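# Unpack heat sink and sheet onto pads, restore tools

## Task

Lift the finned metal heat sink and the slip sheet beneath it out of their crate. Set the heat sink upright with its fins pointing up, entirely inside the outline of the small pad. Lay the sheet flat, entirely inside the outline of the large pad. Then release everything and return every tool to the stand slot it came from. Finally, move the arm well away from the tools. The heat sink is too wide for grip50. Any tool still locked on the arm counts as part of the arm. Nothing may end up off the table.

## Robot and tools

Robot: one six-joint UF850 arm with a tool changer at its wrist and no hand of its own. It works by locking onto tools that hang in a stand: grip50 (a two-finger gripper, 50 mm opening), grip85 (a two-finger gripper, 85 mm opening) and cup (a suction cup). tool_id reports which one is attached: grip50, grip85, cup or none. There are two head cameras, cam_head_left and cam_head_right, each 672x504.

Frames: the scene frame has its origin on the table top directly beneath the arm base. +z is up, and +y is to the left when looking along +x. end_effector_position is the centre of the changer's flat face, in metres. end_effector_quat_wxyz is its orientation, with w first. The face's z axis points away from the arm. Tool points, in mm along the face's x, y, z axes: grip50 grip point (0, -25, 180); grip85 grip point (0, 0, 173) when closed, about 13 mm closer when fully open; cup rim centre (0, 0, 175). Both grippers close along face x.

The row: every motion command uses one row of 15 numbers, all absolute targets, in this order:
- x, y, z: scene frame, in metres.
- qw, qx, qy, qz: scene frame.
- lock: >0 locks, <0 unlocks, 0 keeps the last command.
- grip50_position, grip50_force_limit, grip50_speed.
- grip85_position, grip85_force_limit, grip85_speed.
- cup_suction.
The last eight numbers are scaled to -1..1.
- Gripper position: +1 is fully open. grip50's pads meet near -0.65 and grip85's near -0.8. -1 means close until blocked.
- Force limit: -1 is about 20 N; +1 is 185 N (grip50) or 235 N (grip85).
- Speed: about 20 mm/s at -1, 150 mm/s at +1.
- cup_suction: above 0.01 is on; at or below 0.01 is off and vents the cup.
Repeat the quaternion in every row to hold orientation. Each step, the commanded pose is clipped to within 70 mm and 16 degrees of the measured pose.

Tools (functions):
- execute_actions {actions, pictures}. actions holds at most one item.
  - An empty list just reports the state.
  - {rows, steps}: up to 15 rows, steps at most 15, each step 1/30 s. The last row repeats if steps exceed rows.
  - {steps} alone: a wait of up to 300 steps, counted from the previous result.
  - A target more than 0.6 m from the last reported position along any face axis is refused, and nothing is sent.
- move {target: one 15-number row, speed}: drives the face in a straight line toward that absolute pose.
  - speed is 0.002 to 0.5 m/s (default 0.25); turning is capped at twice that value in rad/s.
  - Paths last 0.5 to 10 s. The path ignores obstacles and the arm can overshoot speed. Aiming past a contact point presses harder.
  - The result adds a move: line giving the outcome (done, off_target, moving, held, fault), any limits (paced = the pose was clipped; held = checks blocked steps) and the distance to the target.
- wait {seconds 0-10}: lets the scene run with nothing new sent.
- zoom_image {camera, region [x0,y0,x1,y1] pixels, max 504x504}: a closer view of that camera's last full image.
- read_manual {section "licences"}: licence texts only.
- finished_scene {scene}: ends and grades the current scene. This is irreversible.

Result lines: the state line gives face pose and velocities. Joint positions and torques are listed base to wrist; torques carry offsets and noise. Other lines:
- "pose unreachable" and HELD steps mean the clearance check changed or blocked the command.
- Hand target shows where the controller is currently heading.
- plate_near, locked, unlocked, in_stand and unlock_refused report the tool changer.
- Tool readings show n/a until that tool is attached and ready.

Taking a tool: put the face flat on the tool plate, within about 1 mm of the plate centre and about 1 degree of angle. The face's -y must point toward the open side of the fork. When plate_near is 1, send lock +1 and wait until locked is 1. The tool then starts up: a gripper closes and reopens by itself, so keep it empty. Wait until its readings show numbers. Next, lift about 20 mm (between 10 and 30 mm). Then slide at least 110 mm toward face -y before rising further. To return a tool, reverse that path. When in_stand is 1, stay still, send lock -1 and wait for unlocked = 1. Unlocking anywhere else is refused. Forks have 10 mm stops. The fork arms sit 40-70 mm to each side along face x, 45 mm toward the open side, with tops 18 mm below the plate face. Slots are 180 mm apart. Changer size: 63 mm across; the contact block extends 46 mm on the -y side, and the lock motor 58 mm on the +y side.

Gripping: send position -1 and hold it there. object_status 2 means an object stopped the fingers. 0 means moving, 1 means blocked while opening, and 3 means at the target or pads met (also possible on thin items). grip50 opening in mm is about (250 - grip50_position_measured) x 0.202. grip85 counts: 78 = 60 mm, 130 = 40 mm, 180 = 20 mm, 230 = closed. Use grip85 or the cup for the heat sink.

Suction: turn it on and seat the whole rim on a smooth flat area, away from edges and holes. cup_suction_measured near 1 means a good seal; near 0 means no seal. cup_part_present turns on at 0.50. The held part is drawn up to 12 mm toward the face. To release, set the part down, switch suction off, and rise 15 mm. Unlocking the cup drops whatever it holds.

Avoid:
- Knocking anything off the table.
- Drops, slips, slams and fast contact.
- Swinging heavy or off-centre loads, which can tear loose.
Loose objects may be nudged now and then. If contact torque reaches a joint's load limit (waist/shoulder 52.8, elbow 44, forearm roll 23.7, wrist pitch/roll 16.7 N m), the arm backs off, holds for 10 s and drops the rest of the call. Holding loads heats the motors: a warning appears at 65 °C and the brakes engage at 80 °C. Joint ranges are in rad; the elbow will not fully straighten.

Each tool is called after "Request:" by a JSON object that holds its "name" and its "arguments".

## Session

Request:
{"name": "execute_actions", "arguments": {"actions": []}}

Scene clock: 0.00 s of 9600.00 s.
end_effector_position=(+0.4620, +0.0239, +0.3569) locked=0 unlocked=1 plate_near=0 in_stand=0 unlock_refused=0 tool_id=none grip50_position_measured=n/a grip50_object_status=n/a grip85_position_measured=n/a grip85_object_status=n/a cup_suction_measured=n/a cup_part_present=n/a end_effector_quat_wxyz=(+0.002, +0.688, +0.726, -0.003) end_effector_velocity=(-0.000, +0.000, +0.000) end_effector_angular_velocity=(-0.000, -0.000, +0.001)
Joint positions: [-0.001 -0.268 -0.838 -0.003 -0.564 -0.002]
Joint velocities: [ 0.     0.001  0.    -0.    -0.    -0.   ]
Joint torques (N m, as the arm reports them, + toward a larger angle): no reading
Motor temperatures (°C, as the motors report them): [22 26 26 26 30 24]
Hand target: +0.462, +0.024, +0.357; +0.002, +0.688, +0.726, -0.003

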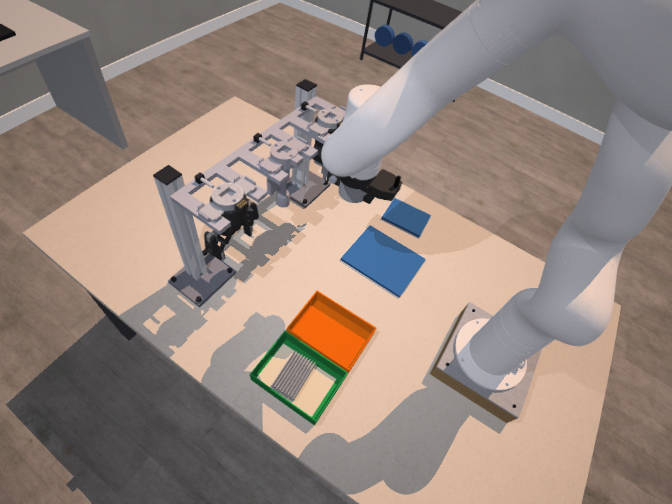

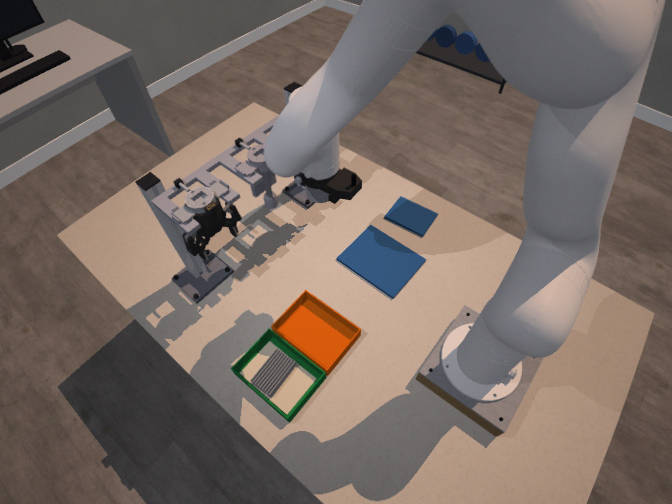

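Request:
{"name": "move", "arguments": {"target": [0.40,-0.25,0.45,0,0.7071,0.7071,0,0,1,0,0,1,0,0,0]}}

Request:
{"name": "zoom_image", "arguments": {"camera": "cam_head_left", "region": [140,70,380,310]}}

Scene clock: 5.00 s of 9600.00 s.
end_effector_position=(+0.3988, -0.2501, +0.4500) locked=0 unlocked=1 plate_near=0 in_stand=0 unlock_refused=0 tool_id=none grip50_position_measured=n/a grip50_object_status=n/a grip85_position_measured=n/a grip85_object_status=n/a cup_suction_measured=n/a cup_part_present=n/a end_effector_quat_wxyz=(+0.000, +0.707, +0.707, -0.002) end_effector_velocity=(+0.000, -0.002, +0.002) end_effector_angular_velocity=(-0.000, -0.002, -0.001)
Joint positions: [-0.618 -0.159 -0.944  0.005 -0.782 -0.571]
Joint velocities: [-0.004 -0.    -0.004  0.001 -0.002 -0.004]
Joint torques (N m, as the arm reports them, + toward a larger angle): [ -1.97  26.64 -28.21   0.49  -0.27  -0.73]
Motor temperatures (°C, as the motors report them): [22 26 26 26 30 24]
Hand target: +0.399, -0.250, +0.450; +0.001, +0.707, +0.707, -0.002
Off the commanded pose: 0.001 m, 0 deg.
move: done

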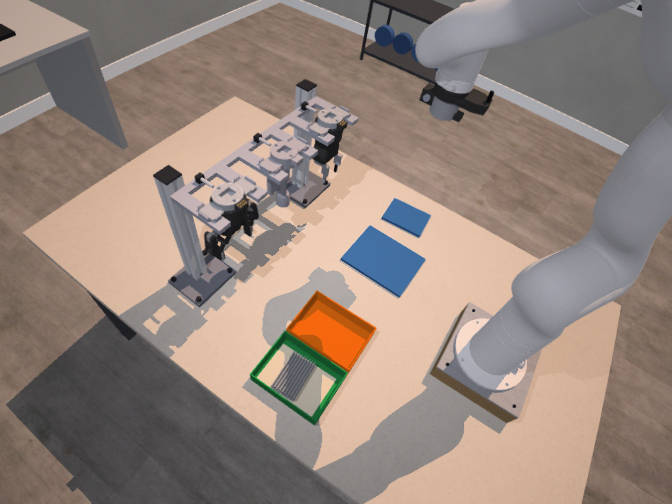

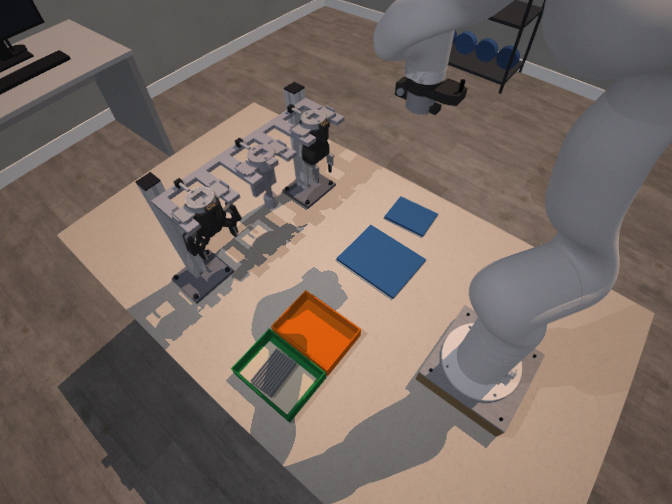

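Region (140, 70, 380, 310) of cam_head_left's 672x504 image, scaled by 2.100, with more detail than that image has.

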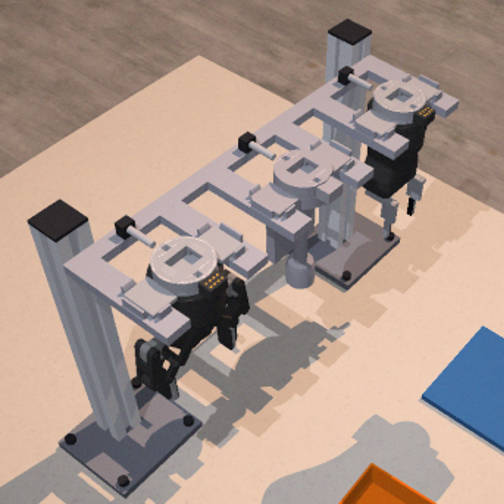

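Request:
{"name": "move", "arguments": {"target": [0.655,0.19,0.395,0,0.716,0.698,0,0,1,0,0,1,0,0,0]}}

Request:
{"name": "zoom_image", "arguments": {"camera": "cam_head_left", "region": [150,120,310,280]}}

Request:
{"name": "zoom_image", "arguments": {"camera": "cam_head_right", "region": [120,120,280,280]}}

Scene clock: 11.73 s of 9600.00 s.
end_effector_position=(+0.6559, +0.1900, +0.3959) locked=0 unlocked=1 plate_near=0 in_stand=0 unlock_refused=0 tool_id=none grip50_position_measured=n/a grip50_object_status=n/a grip85_position_measured=n/a grip85_object_status=n/a cup_suction_measured=n/a cup_part_present=n/a end_effector_quat_wxyz=(-0.001, +0.716, +0.698, +0.003) end_effector_velocity=(+0.001, +0.002, -0.001) end_effector_angular_velocity=(+0.000, +0.002, -0.000)
Joint positions: [ 0.229 -0.711 -1.59   0.008 -0.867  0.3  ]
Joint velocities: [ 0.002 -0.005 -0.006  0.001 -0.003  0.002]
Joint torques (N m, as the arm reports them, + toward a larger angle): [ -2.12  46.16 -28.67   0.75  -0.31  -0.67]
Motor temperatures (°C, as the motors report them): [22 26 26 26 30 24]
Hand target: +0.656, +0.190, +0.396; -0.001, +0.716, +0.698, +0.002
Off the commanded pose: 0.001 m, 0 deg.
move: done

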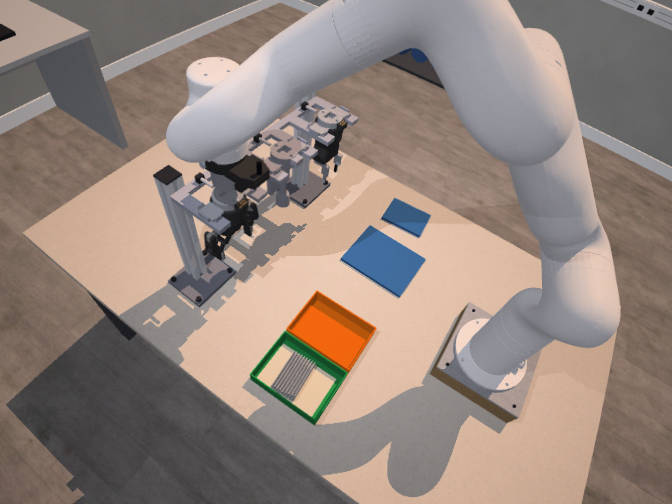

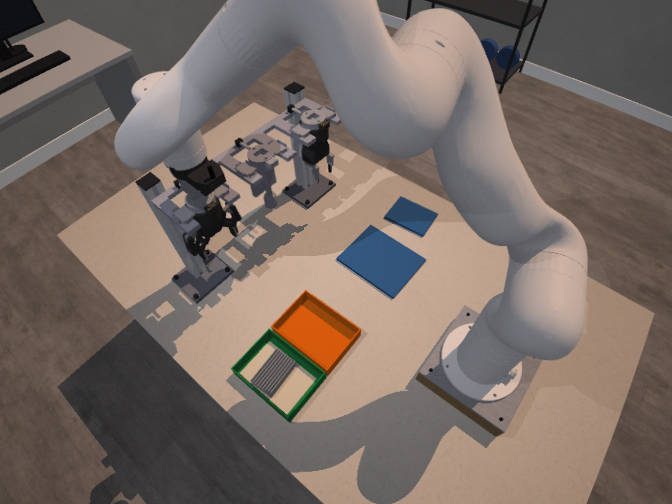

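Region (150, 120, 310, 280) of cam_head_left's 672x504 image, scaled by 3.150, with more detail than that image has.

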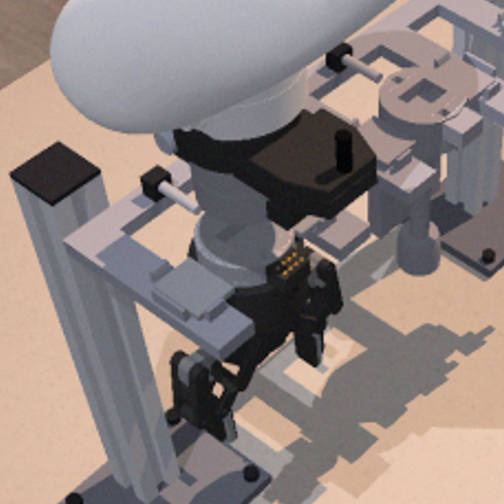

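Region (120, 120, 280, 280) of cam_head_right's 672x504 image, scaled by 3.150, with more detail than that image has.

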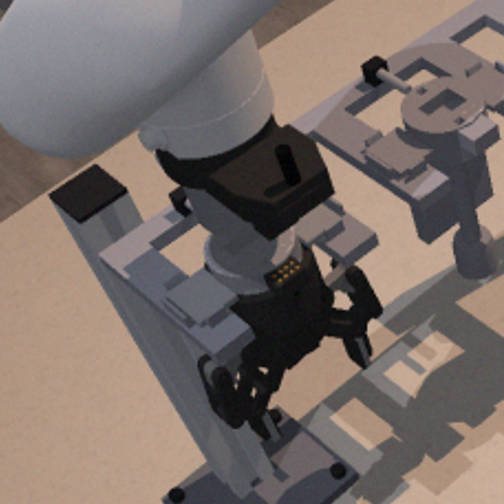

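Request:
{"name": "move", "arguments": {"target": [0.655,0.19,0.377,0,0.716,0.698,0,0,1,0,0,1,0,0,0], "speed": 0.008}}

Request:
{"name": "zoom_image", "arguments": {"camera": "cam_head_left", "region": [180,150,280,250]}}

Request:
{"name": "zoom_image", "arguments": {"camera": "cam_head_right", "region": [150,150,250,250]}}

Scene clock: 17.10 s of 9600.00 s.
end_effector_position=(+0.6551, +0.1900, +0.3771) locked=0 unlocked=1 plate_near=0 in_stand=0 unlock_refused=0 tool_id=none grip50_position_measured=n/a grip50_object_status=n/a grip85_position_measured=n/a grip85_object_status=n/a cup_suction_measured=n/a cup_part_present=n/a end_effector_quat_wxyz=(-0.000, +0.716, +0.698, +0.000) end_effector_velocity=(+0.000, -0.000, -0.001) end_effector_angular_velocity=(-0.001, -0.001, +0.001)
Joint positions: [ 0.23  -0.729 -1.575  0.004 -0.838  0.304]
Joint velocities: [ 0.    -0.001  0.    -0.001  0.002  0.   ]
Joint torques (N m, as the arm reports them, + toward a larger angle): [ -1.81  46.09 -28.87   0.46  -0.27  -0.68]
Motor temperatures (°C, as the motors report them): [22 26 26 26 30 24]
Hand target: +0.655, +0.190, +0.377; -0.000, +0.716, +0.698, +0.000
Off the commanded pose: 0.000 m, 0 deg.
move: done

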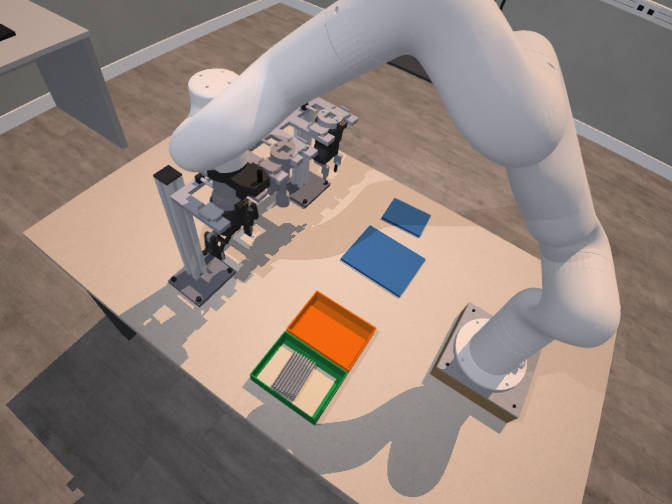

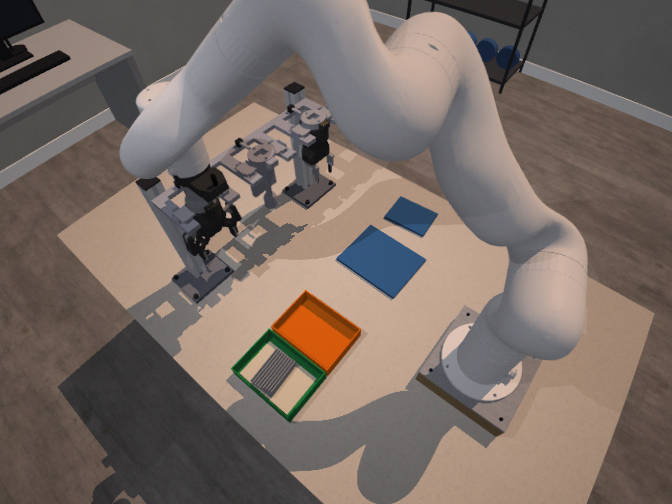

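Region (180, 150, 280, 250) of cam_head_left's 672x504 image, scaled by 5.040, with more detail than that image has.

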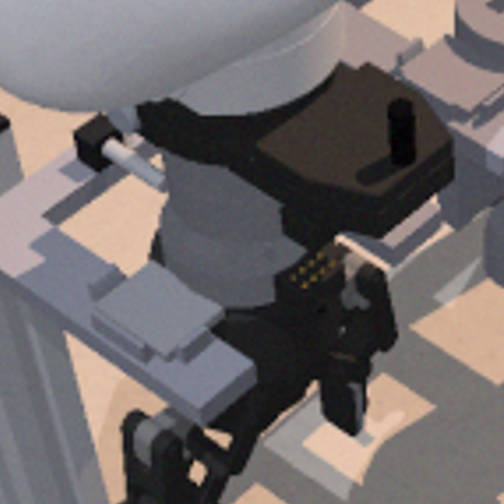

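Region (150, 150, 250, 250) of cam_head_right's 672x504 image, scaled by 5.040, with more detail than that image has.

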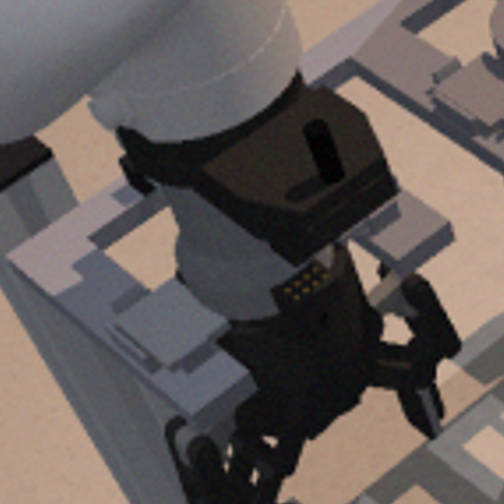

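Close; try descending.

Request:
{"name": "move", "arguments": {"target": [0.655,0.19,0.373,0,0.716,0.698,0,0,1,0,0,1,0,0,0], "speed": 0.004}}

Scene clock: 20.37 s of 9600.00 s.
end_effector_position=(+0.6556, +0.1902, +0.3750) locked=0 unlocked=1 plate_near=0 in_stand=0 unlock_refused=0 tool_id=none grip50_position_measured=n/a grip50_object_status=n/a grip85_position_measured=n/a grip85_object_status=n/a cup_suction_measured=n/a cup_part_present=n/a end_effector_quat_wxyz=(+0.001, +0.716, +0.698, +0.001) end_effector_velocity=(-0.000, -0.000, -0.000) end_effector_angular_velocity=(+0.002, -0.004, +0.001)
Joint positions: [ 0.23  -0.731 -1.573  0.003 -0.831  0.304]
Joint velocities: [-0.     0.002  0.004  0.001  0.006 -0.002]
Joint torques (N m, as the arm reports them, + toward a larger angle): [ -2.04  20.89 -11.18   0.82   0.65  -0.66]
Motor temperatures (°C, as the motors report them): [22 26 26 26 30 24]
Hand target: +0.655, +0.190, +0.373; -0.000, +0.716, +0.698, +0.000
Off the commanded pose: 0.002 m, 0 deg.
move: done

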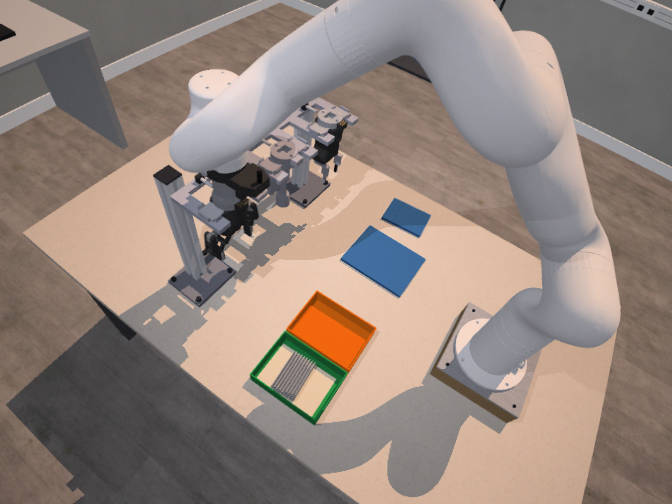

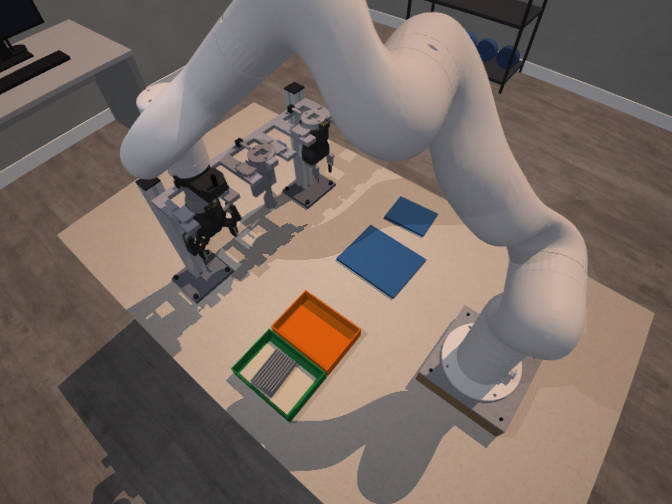

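Request:
{"name": "move", "arguments": {"target": [0.655,0.19,0.392,0,0.716,0.698,0,0,1,0,0,1,0,0,0], "speed": 0.05}}

Request:
{"name": "move", "arguments": {"target": [0.618,0.302,0.392,0,0.716,0.698,0,0,1,0,0,1,0,0,0], "speed": 0.1}}

Request:
{"name": "move", "arguments": {"target": [0.618,0.302,0.339,0,0.716,0.698,0,0,1,0,0,1,0,0,0], "speed": 0.03}}

Request:
{"name": "move", "arguments": {"target": [0.618,0.296,0.339,0,0.716,0.698,0,0,1,0,0,1,0,0,0], "speed": 0.005}}

Scene clock: 28.83 s of 9600.00 s.
end_effector_position=(+0.6549, +0.1900, +0.3917) locked=0 unlocked=1 plate_near=0 in_stand=0 unlock_refused=0 tool_id=none grip50_position_measured=n/a grip50_object_status=n/a grip85_position_measured=n/a grip85_object_status=n/a cup_suction_measured=n/a cup_part_present=n/a end_effector_quat_wxyz=(-0.000, +0.716, +0.698, -0.000) end_effector_velocity=(+0.000, -0.000, +0.001) end_effector_angular_velocity=(-0.001, -0.001, +0.000)
Joint positions: [ 0.23  -0.714 -1.585  0.003 -0.864  0.304]
Joint velocities: [-0.     0.001 -0.001 -0.002 -0.002  0.001]
Joint torques (N m, as the arm reports them, + toward a larger angle): [ -1.89  46.3  -29.09   0.49  -0.23  -0.66]
Motor temperatures (°C, as the motors report them): [22 26 26 26 30 24]
Hand target: +0.655, +0.190, +0.392; +0.000, +0.716, +0.698, -0.000
Off the commanded pose: 0.000 m, 0 deg.
move: done

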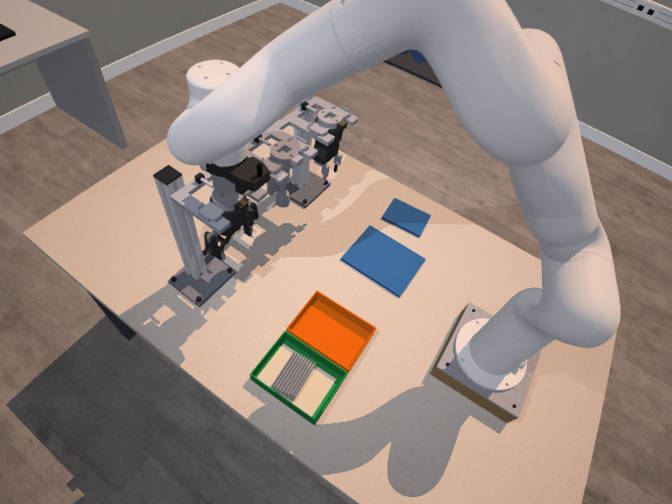

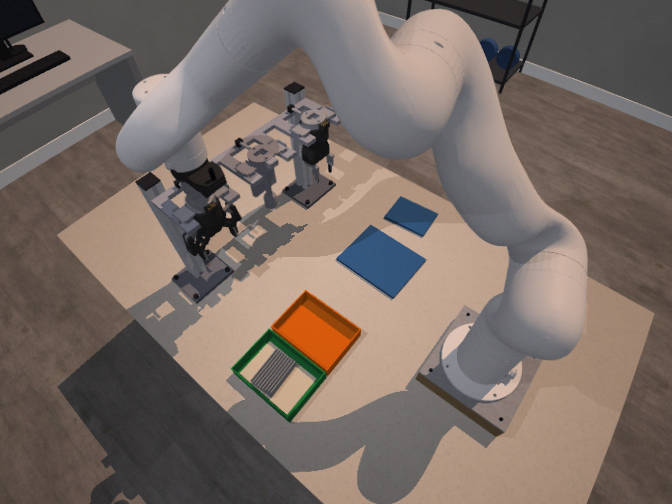

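Scene clock: 30.40 s of 9600.00 s.
end_effector_position=(+0.6182, +0.3019, +0.3920) locked=0 unlocked=1 plate_near=0 in_stand=0 unlock_refused=0 tool_id=none grip50_position_measured=n/a grip50_object_status=n/a grip85_position_measured=n/a grip85_object_status=n/a cup_suction_measured=n/a cup_part_present=n/a end_effector_quat_wxyz=(-0.000, +0.716, +0.698, +0.000) end_effector_velocity=(-0.001, +0.002, +0.000) end_effector_angular_velocity=(+0.000, +0.000, -0.002)
Joint positions: [ 0.403 -0.728 -1.61   0.003 -0.873  0.477]
Joint velocities: [ 0.002 -0.001 -0.001  0.    -0.001  0.004]
Joint torques (N m, as the arm reports them, + toward a larger angle): [ -2.11  46.5  -29.23   0.38  -0.27  -0.67]
Motor temperatures (°C, as the motors report them): [22 26 26 26 30 24]
Hand target: +0.618, +0.302, +0.392; -0.000, +0.716, +0.698, +0.000
Off the commanded pose: 0.000 m, 0 deg.
move: done

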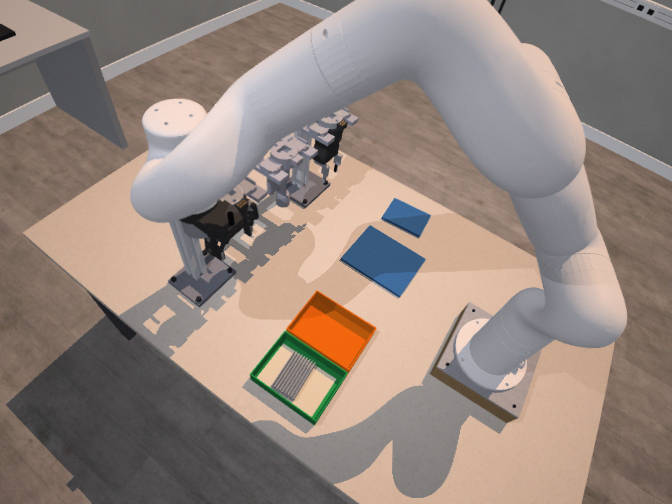

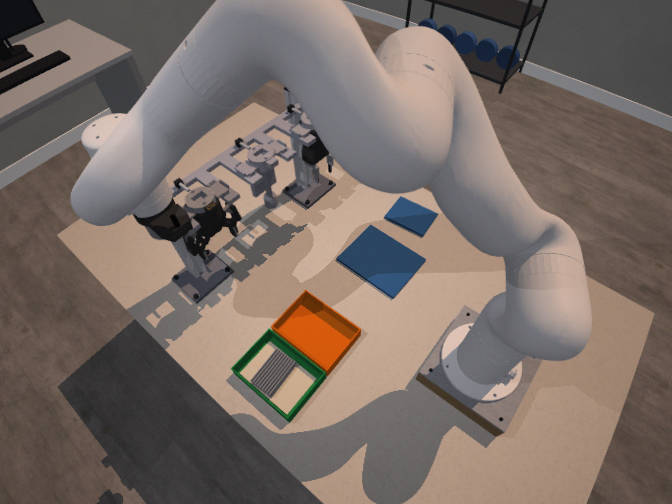

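Scene clock: 32.47 s of 9600.00 s.
end_effector_position=(+0.6182, +0.3022, +0.3391) locked=0 unlocked=1 plate_near=0 in_stand=0 unlock_refused=0 tool_id=none grip50_position_measured=n/a grip50_object_status=n/a grip85_position_measured=n/a grip85_object_status=n/a cup_suction_measured=n/a cup_part_present=n/a end_effector_quat_wxyz=(-0.000, +0.716, +0.698, +0.000) end_effector_velocity=(+0.000, +0.000, -0.001) end_effector_angular_velocity=(-0.000, -0.002, +0.002)
Joint positions: [ 0.403 -0.786 -1.577  0.002 -0.783  0.478]
Joint velocities: [ 0.    -0.001  0.    -0.002  0.003 -0.001]
Joint torques (N m, as the arm reports them, + toward a larger angle): [ -2.09  48.21 -28.21   0.65  -0.28  -0.66]
Motor temperatures (°C, as the motors report them): [22 26 26 26 30 24]
Hand target: +0.618, +0.302, +0.339; -0.000, +0.716, +0.698, +0.000
Off the commanded pose: 0.000 m, 0 deg.
move: done

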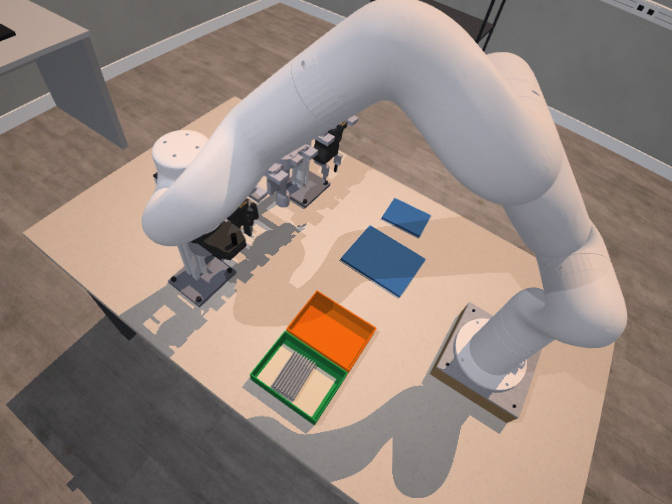

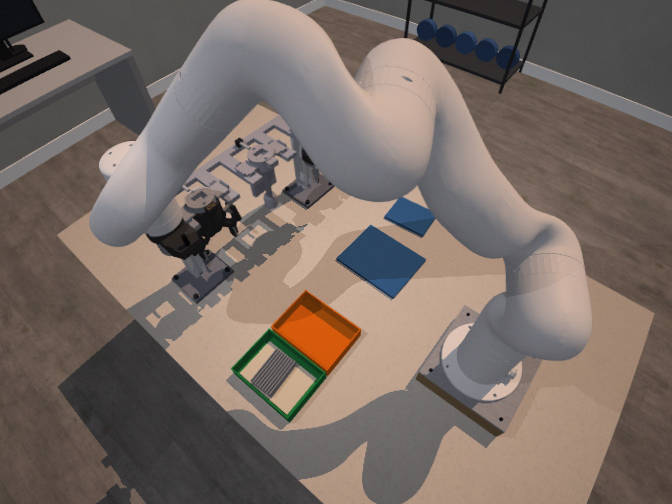

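Scene clock: 33.93 s of 9600.00 s.
end_effector_position=(+0.6170, +0.2997, +0.3396) locked=0 unlocked=1 plate_near=0 in_stand=0 unlock_refused=0 tool_id=none grip50_position_measured=n/a grip50_object_status=n/a grip85_position_measured=n/a grip85_object_status=n/a cup_suction_measured=n/a cup_part_present=n/a end_effector_quat_wxyz=(+0.000, +0.714, +0.700, +0.002) end_effector_velocity=(-0.001, -0.000, -0.000) end_effector_angular_velocity=(-0.000, -0.001, -0.000)
Joint positions: [ 0.401 -0.778 -1.566  0.002 -0.776  0.47 ]
Joint velocities: [ 0.     0.002  0.003 -0.001  0.002  0.001]
Joint torques (N m, as the arm reports them, + toward a larger angle): [-29.92  44.7  -14.11  -3.57  -6.07  -0.48]
Motor temperatures (°C, as the motors report them): [22 26 26 26 30 24]
Hand target: +0.618, +0.296, +0.339; +0.000, +0.716, +0.698, -0.000
Off the commanded pose: 0.004 m, 0 deg.
move: off_target

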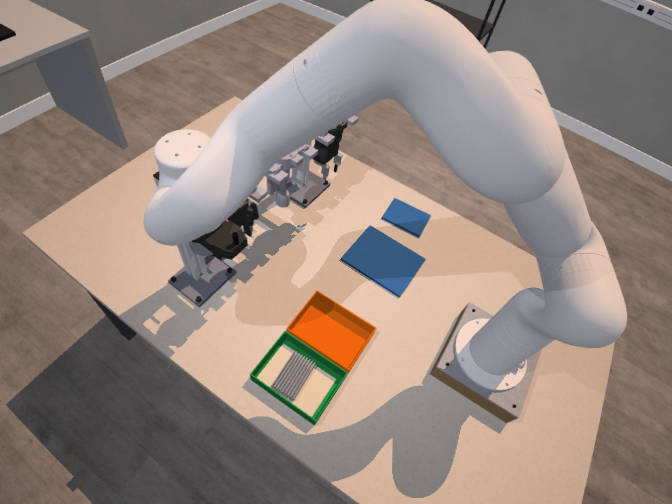

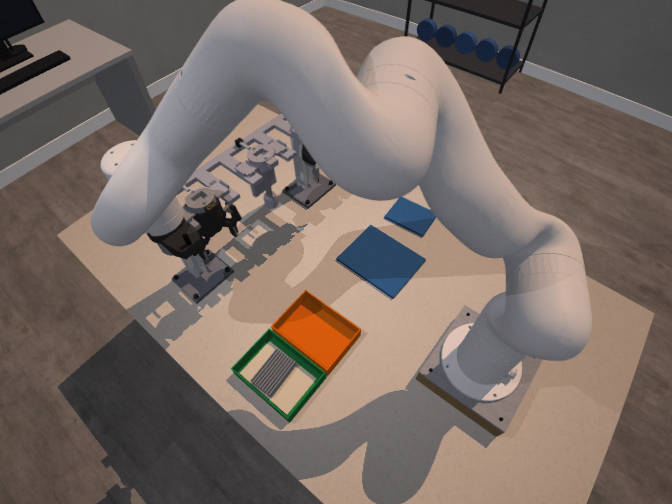

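Request:
{"name": "move", "arguments": {"target": [0.618,0.3005,0.339,0,0.716,0.698,0,0,1,0,0,1,0,0,0], "speed": 0.01}}

Request:
{"name": "zoom_image", "arguments": {"camera": "cam_head_right", "region": [120,160,260,300]}}

Scene clock: 38.17 s of 9600.00 s.
end_effector_position=(+0.6178, +0.3002, +0.3386) locked=0 unlocked=1 plate_near=0 in_stand=0 unlock_refused=0 tool_id=none grip50_position_measured=n/a grip50_object_status=n/a grip85_position_measured=n/a grip85_object_status=n/a cup_suction_measured=n/a cup_part_present=n/a end_effector_quat_wxyz=(-0.000, +0.716, +0.698, -0.001) end_effector_velocity=(+0.002, +0.000, +0.002) end_effector_angular_velocity=(+0.002, -0.005, -0.002)
Joint positions: [ 0.401 -0.784 -1.573  0.001 -0.782  0.476]
Joint velocities: [-0.001  0.001 -0.004 -0.     0.001  0.002]
Joint torques (N m, as the arm reports them, + toward a larger angle): [-14.46  47.21 -25.34  -1.51  -1.8   -0.77]
Motor temperatures (°C, as the motors report them): [22 26 26 26 30 24]
Hand target: +0.618, +0.300, +0.339; -0.000, +0.716, +0.698, +0.000
Off the commanded pose: 0.001 m, 0 deg.
move: done

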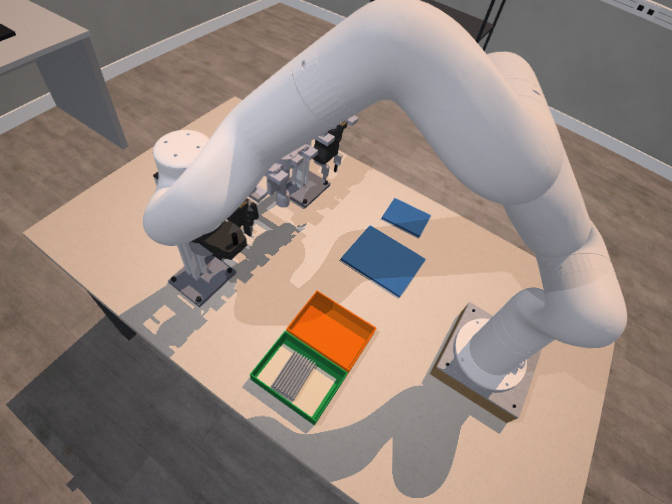

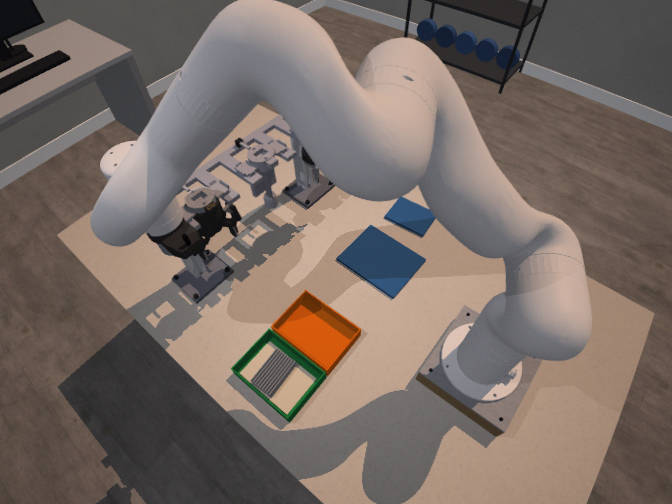

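Region (120, 160, 260, 300) of cam_head_right's 672x504 image, scaled by 3.600, with more detail than that image has.

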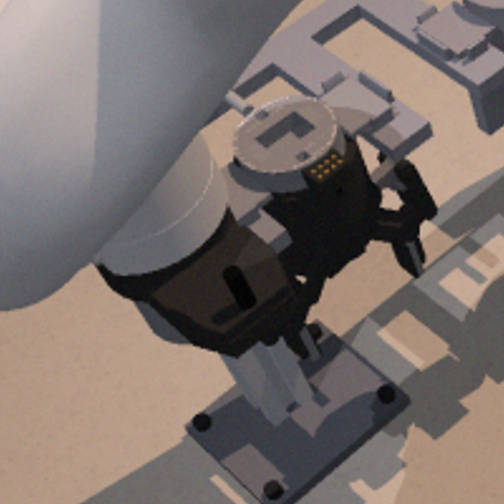

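Request:
{"name": "move", "arguments": {"target": [0.618,0.304,0.339,0,0.716,0.698,0,0,1,0,0,1,0,0,0], "speed": 0.01}}

Request:
{"name": "move", "arguments": {"target": [0.640,0.304,0.339,0,0.716,0.698,0,0,1,0,0,1,0,0,0], "speed": 0.01}}

Request:
{"name": "move", "arguments": {"target": [0.640,0.301,0.339,0,0.716,0.698,0,0,1,0,0,1,0,0,0], "speed": 0.004}}

Scene clock: 45.03 s of 9600.00 s.
end_effector_position=(+0.6180, +0.3039, +0.3390) locked=0 unlocked=1 plate_near=0 in_stand=0 unlock_refused=0 tool_id=none grip50_position_measured=n/a grip50_object_status=n/a grip85_position_measured=n/a grip85_object_status=n/a cup_suction_measured=n/a cup_part_present=n/a end_effector_quat_wxyz=(-0.000, +0.716, +0.698, +0.000) end_effector_velocity=(+0.000, +0.001, +0.000) end_effector_angular_velocity=(-0.001, -0.001, +0.001)
Joint positions: [ 0.406 -0.787 -1.58   0.002 -0.784  0.481]
Joint velocities: [ 0.001 -0.001 -0.002 -0.002 -0.001  0.001]
Joint torques (N m, as the arm reports them, + toward a larger angle): [ -1.55  48.35 -28.39   0.46  -0.26  -0.67]
Motor temperatures (°C, as the motors report them): [22 26 26 26 30 24]
Hand target: +0.618, +0.304, +0.339; -0.000, +0.716, +0.698, +0.000
Off the commanded pose: 0.000 m, 0 deg.
move: done

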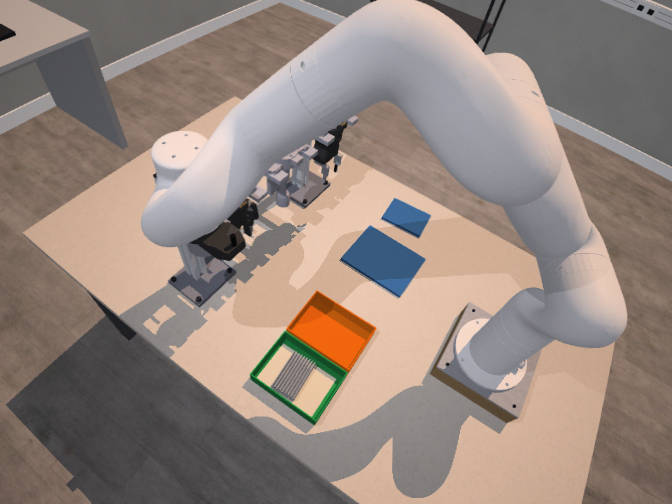

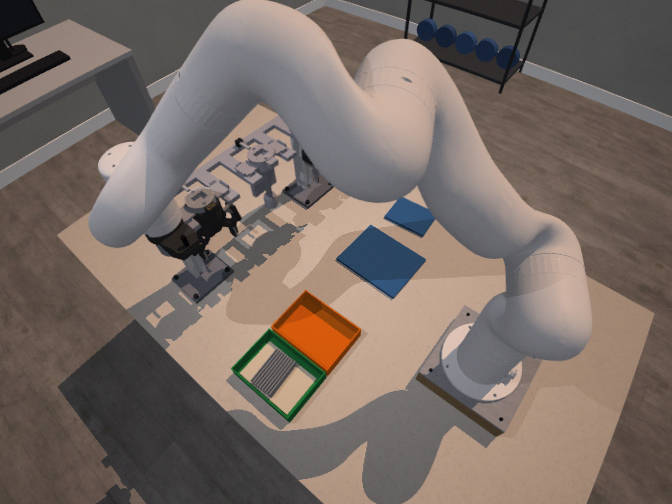

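Scene clock: 47.47 s of 9600.00 s.
end_effector_position=(+0.6399, +0.3039, +0.3391) locked=0 unlocked=1 plate_near=0 in_stand=0 unlock_refused=0 tool_id=none grip50_position_measured=n/a grip50_object_status=n/a grip85_position_measured=n/a grip85_object_status=n/a cup_suction_measured=n/a cup_part_present=n/a end_effector_quat_wxyz=(+0.000, +0.716, +0.698, -0.000) end_effector_velocity=(+0.001, +0.001, -0.000) end_effector_angular_velocity=(-0.000, +0.001, +0.001)
Joint positions: [ 0.392 -0.837 -1.664  0.001 -0.818  0.467]
Joint velocities: [ 0.    -0.004 -0.005 -0.    -0.003 -0.001]
Joint torques (N m, as the arm reports them, + toward a larger angle): [ -2.12  49.36 -28.31   0.56  -0.23  -0.64]
Motor temperatures (°C, as the motors report them): [22 26 26 26 30 24]
Hand target: +0.640, +0.304, +0.339; +0.000, +0.716, +0.698, -0.000
Off the commanded pose: 0.000 m, 0 deg.
move: done

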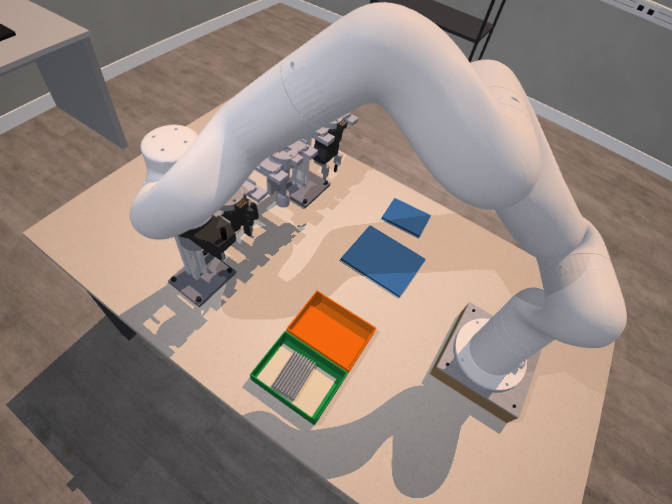

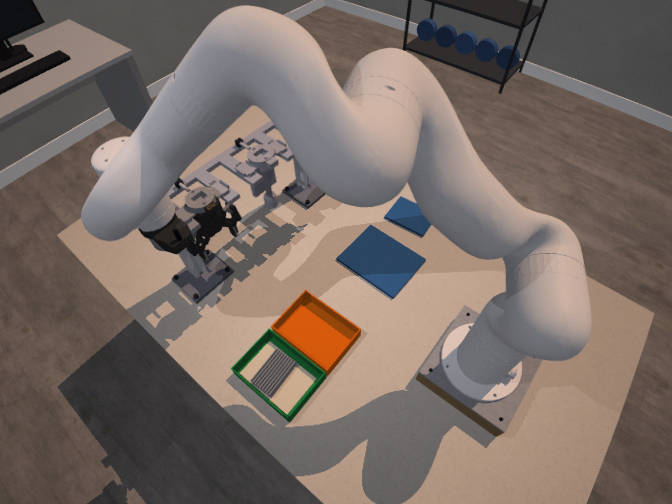

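Scene clock: 48.40 s of 9600.00 s.
end_effector_position=(+0.6400, +0.3010, +0.3390) locked=0 unlocked=1 plate_near=0 in_stand=0 unlock_refused=0 tool_id=none grip50_position_measured=n/a grip50_object_status=n/a grip85_position_measured=n/a grip85_object_status=n/a cup_suction_measured=n/a cup_part_present=n/a end_effector_quat_wxyz=(+0.000, +0.716, +0.698, -0.000) end_effector_velocity=(-0.000, -0.000, -0.000) end_effector_angular_velocity=(-0.000, -0.000, +0.000)
Joint positions: [ 0.388 -0.834 -1.659  0.002 -0.816  0.463]
Joint velocities: [-0.     0.001  0.001 -0.     0.001 -0.   ]
Joint torques (N m, as the arm reports them, + toward a larger angle): [ -1.29  49.12 -28.3    0.6   -0.24  -0.62]
Motor temperatures (°C, as the motors report them): [22 26 26 26 30 24]
Hand target: +0.640, +0.301, +0.339; +0.000, +0.716, +0.698, -0.000
Off the commanded pose: 0.000 m, 0 deg.
move: done

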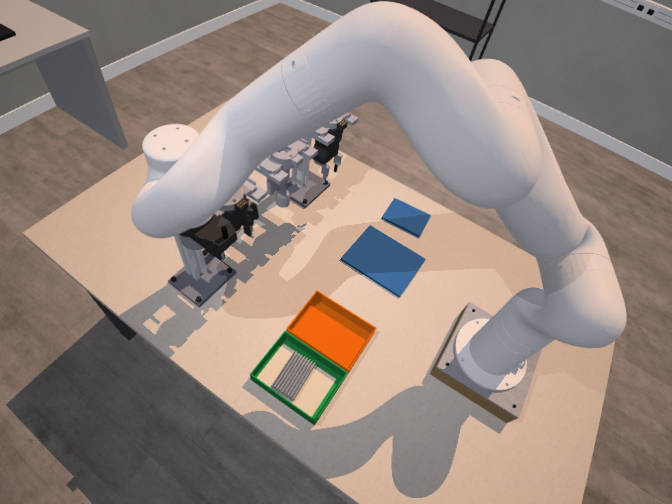

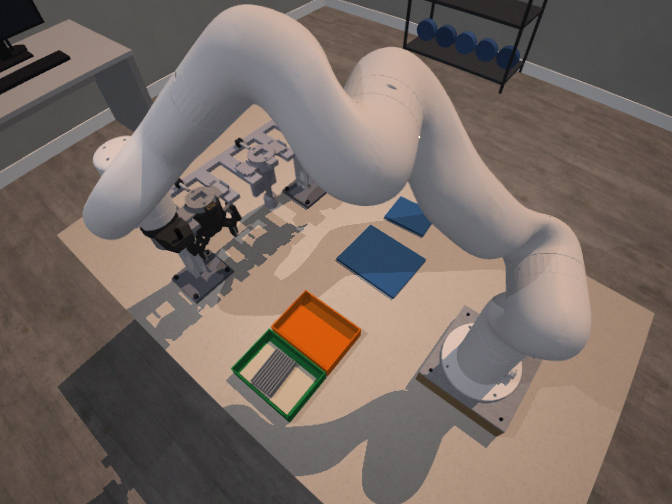

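Request:
{"name": "move", "arguments": {"target": [0.640,0.299,0.339,0,0.716,0.698,0,0,1,0,0,1,0,0,0], "speed": 0.004}}

Scene clock: 50.57 s of 9600.00 s.
end_effector_position=(+0.6400, +0.2996, +0.3391) locked=0 unlocked=1 plate_near=0 in_stand=0 unlock_refused=0 tool_id=none grip50_position_measured=n/a grip50_object_status=n/a grip85_position_measured=n/a grip85_object_status=n/a cup_suction_measured=n/a cup_part_present=n/a end_effector_quat_wxyz=(+0.000, +0.716, +0.698, +0.001) end_effector_velocity=(+0.000, -0.000, +0.000) end_effector_angular_velocity=(+0.000, -0.000, -0.001)
Joint positions: [ 0.386 -0.832 -1.655  0.002 -0.814  0.461]
Joint velocities: [-0.001  0.     0.     0.     0.    -0.   ]
Joint torques (N m, as the arm reports them, + toward a larger angle): [ -8.73  49.75 -27.    -0.44  -1.38  -0.65]
Motor temperatures (°C, as the motors report them): [22 26 26 26 30 24]
Hand target: +0.640, +0.299, +0.339; +0.000, +0.716, +0.698, -0.000
Off the commanded pose: 0.001 m, 0 deg.
move: done

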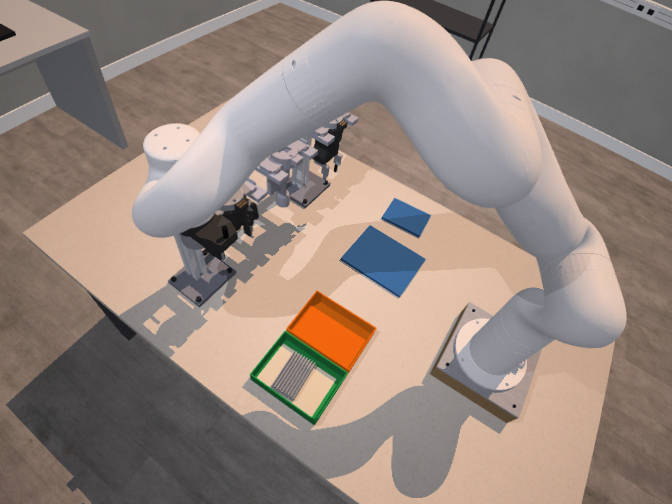

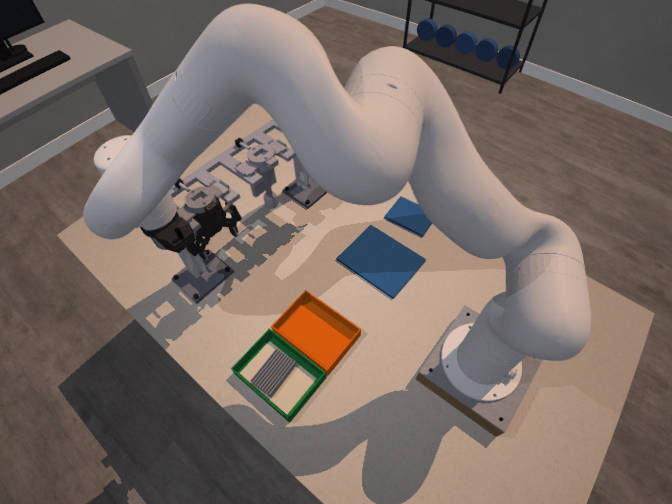

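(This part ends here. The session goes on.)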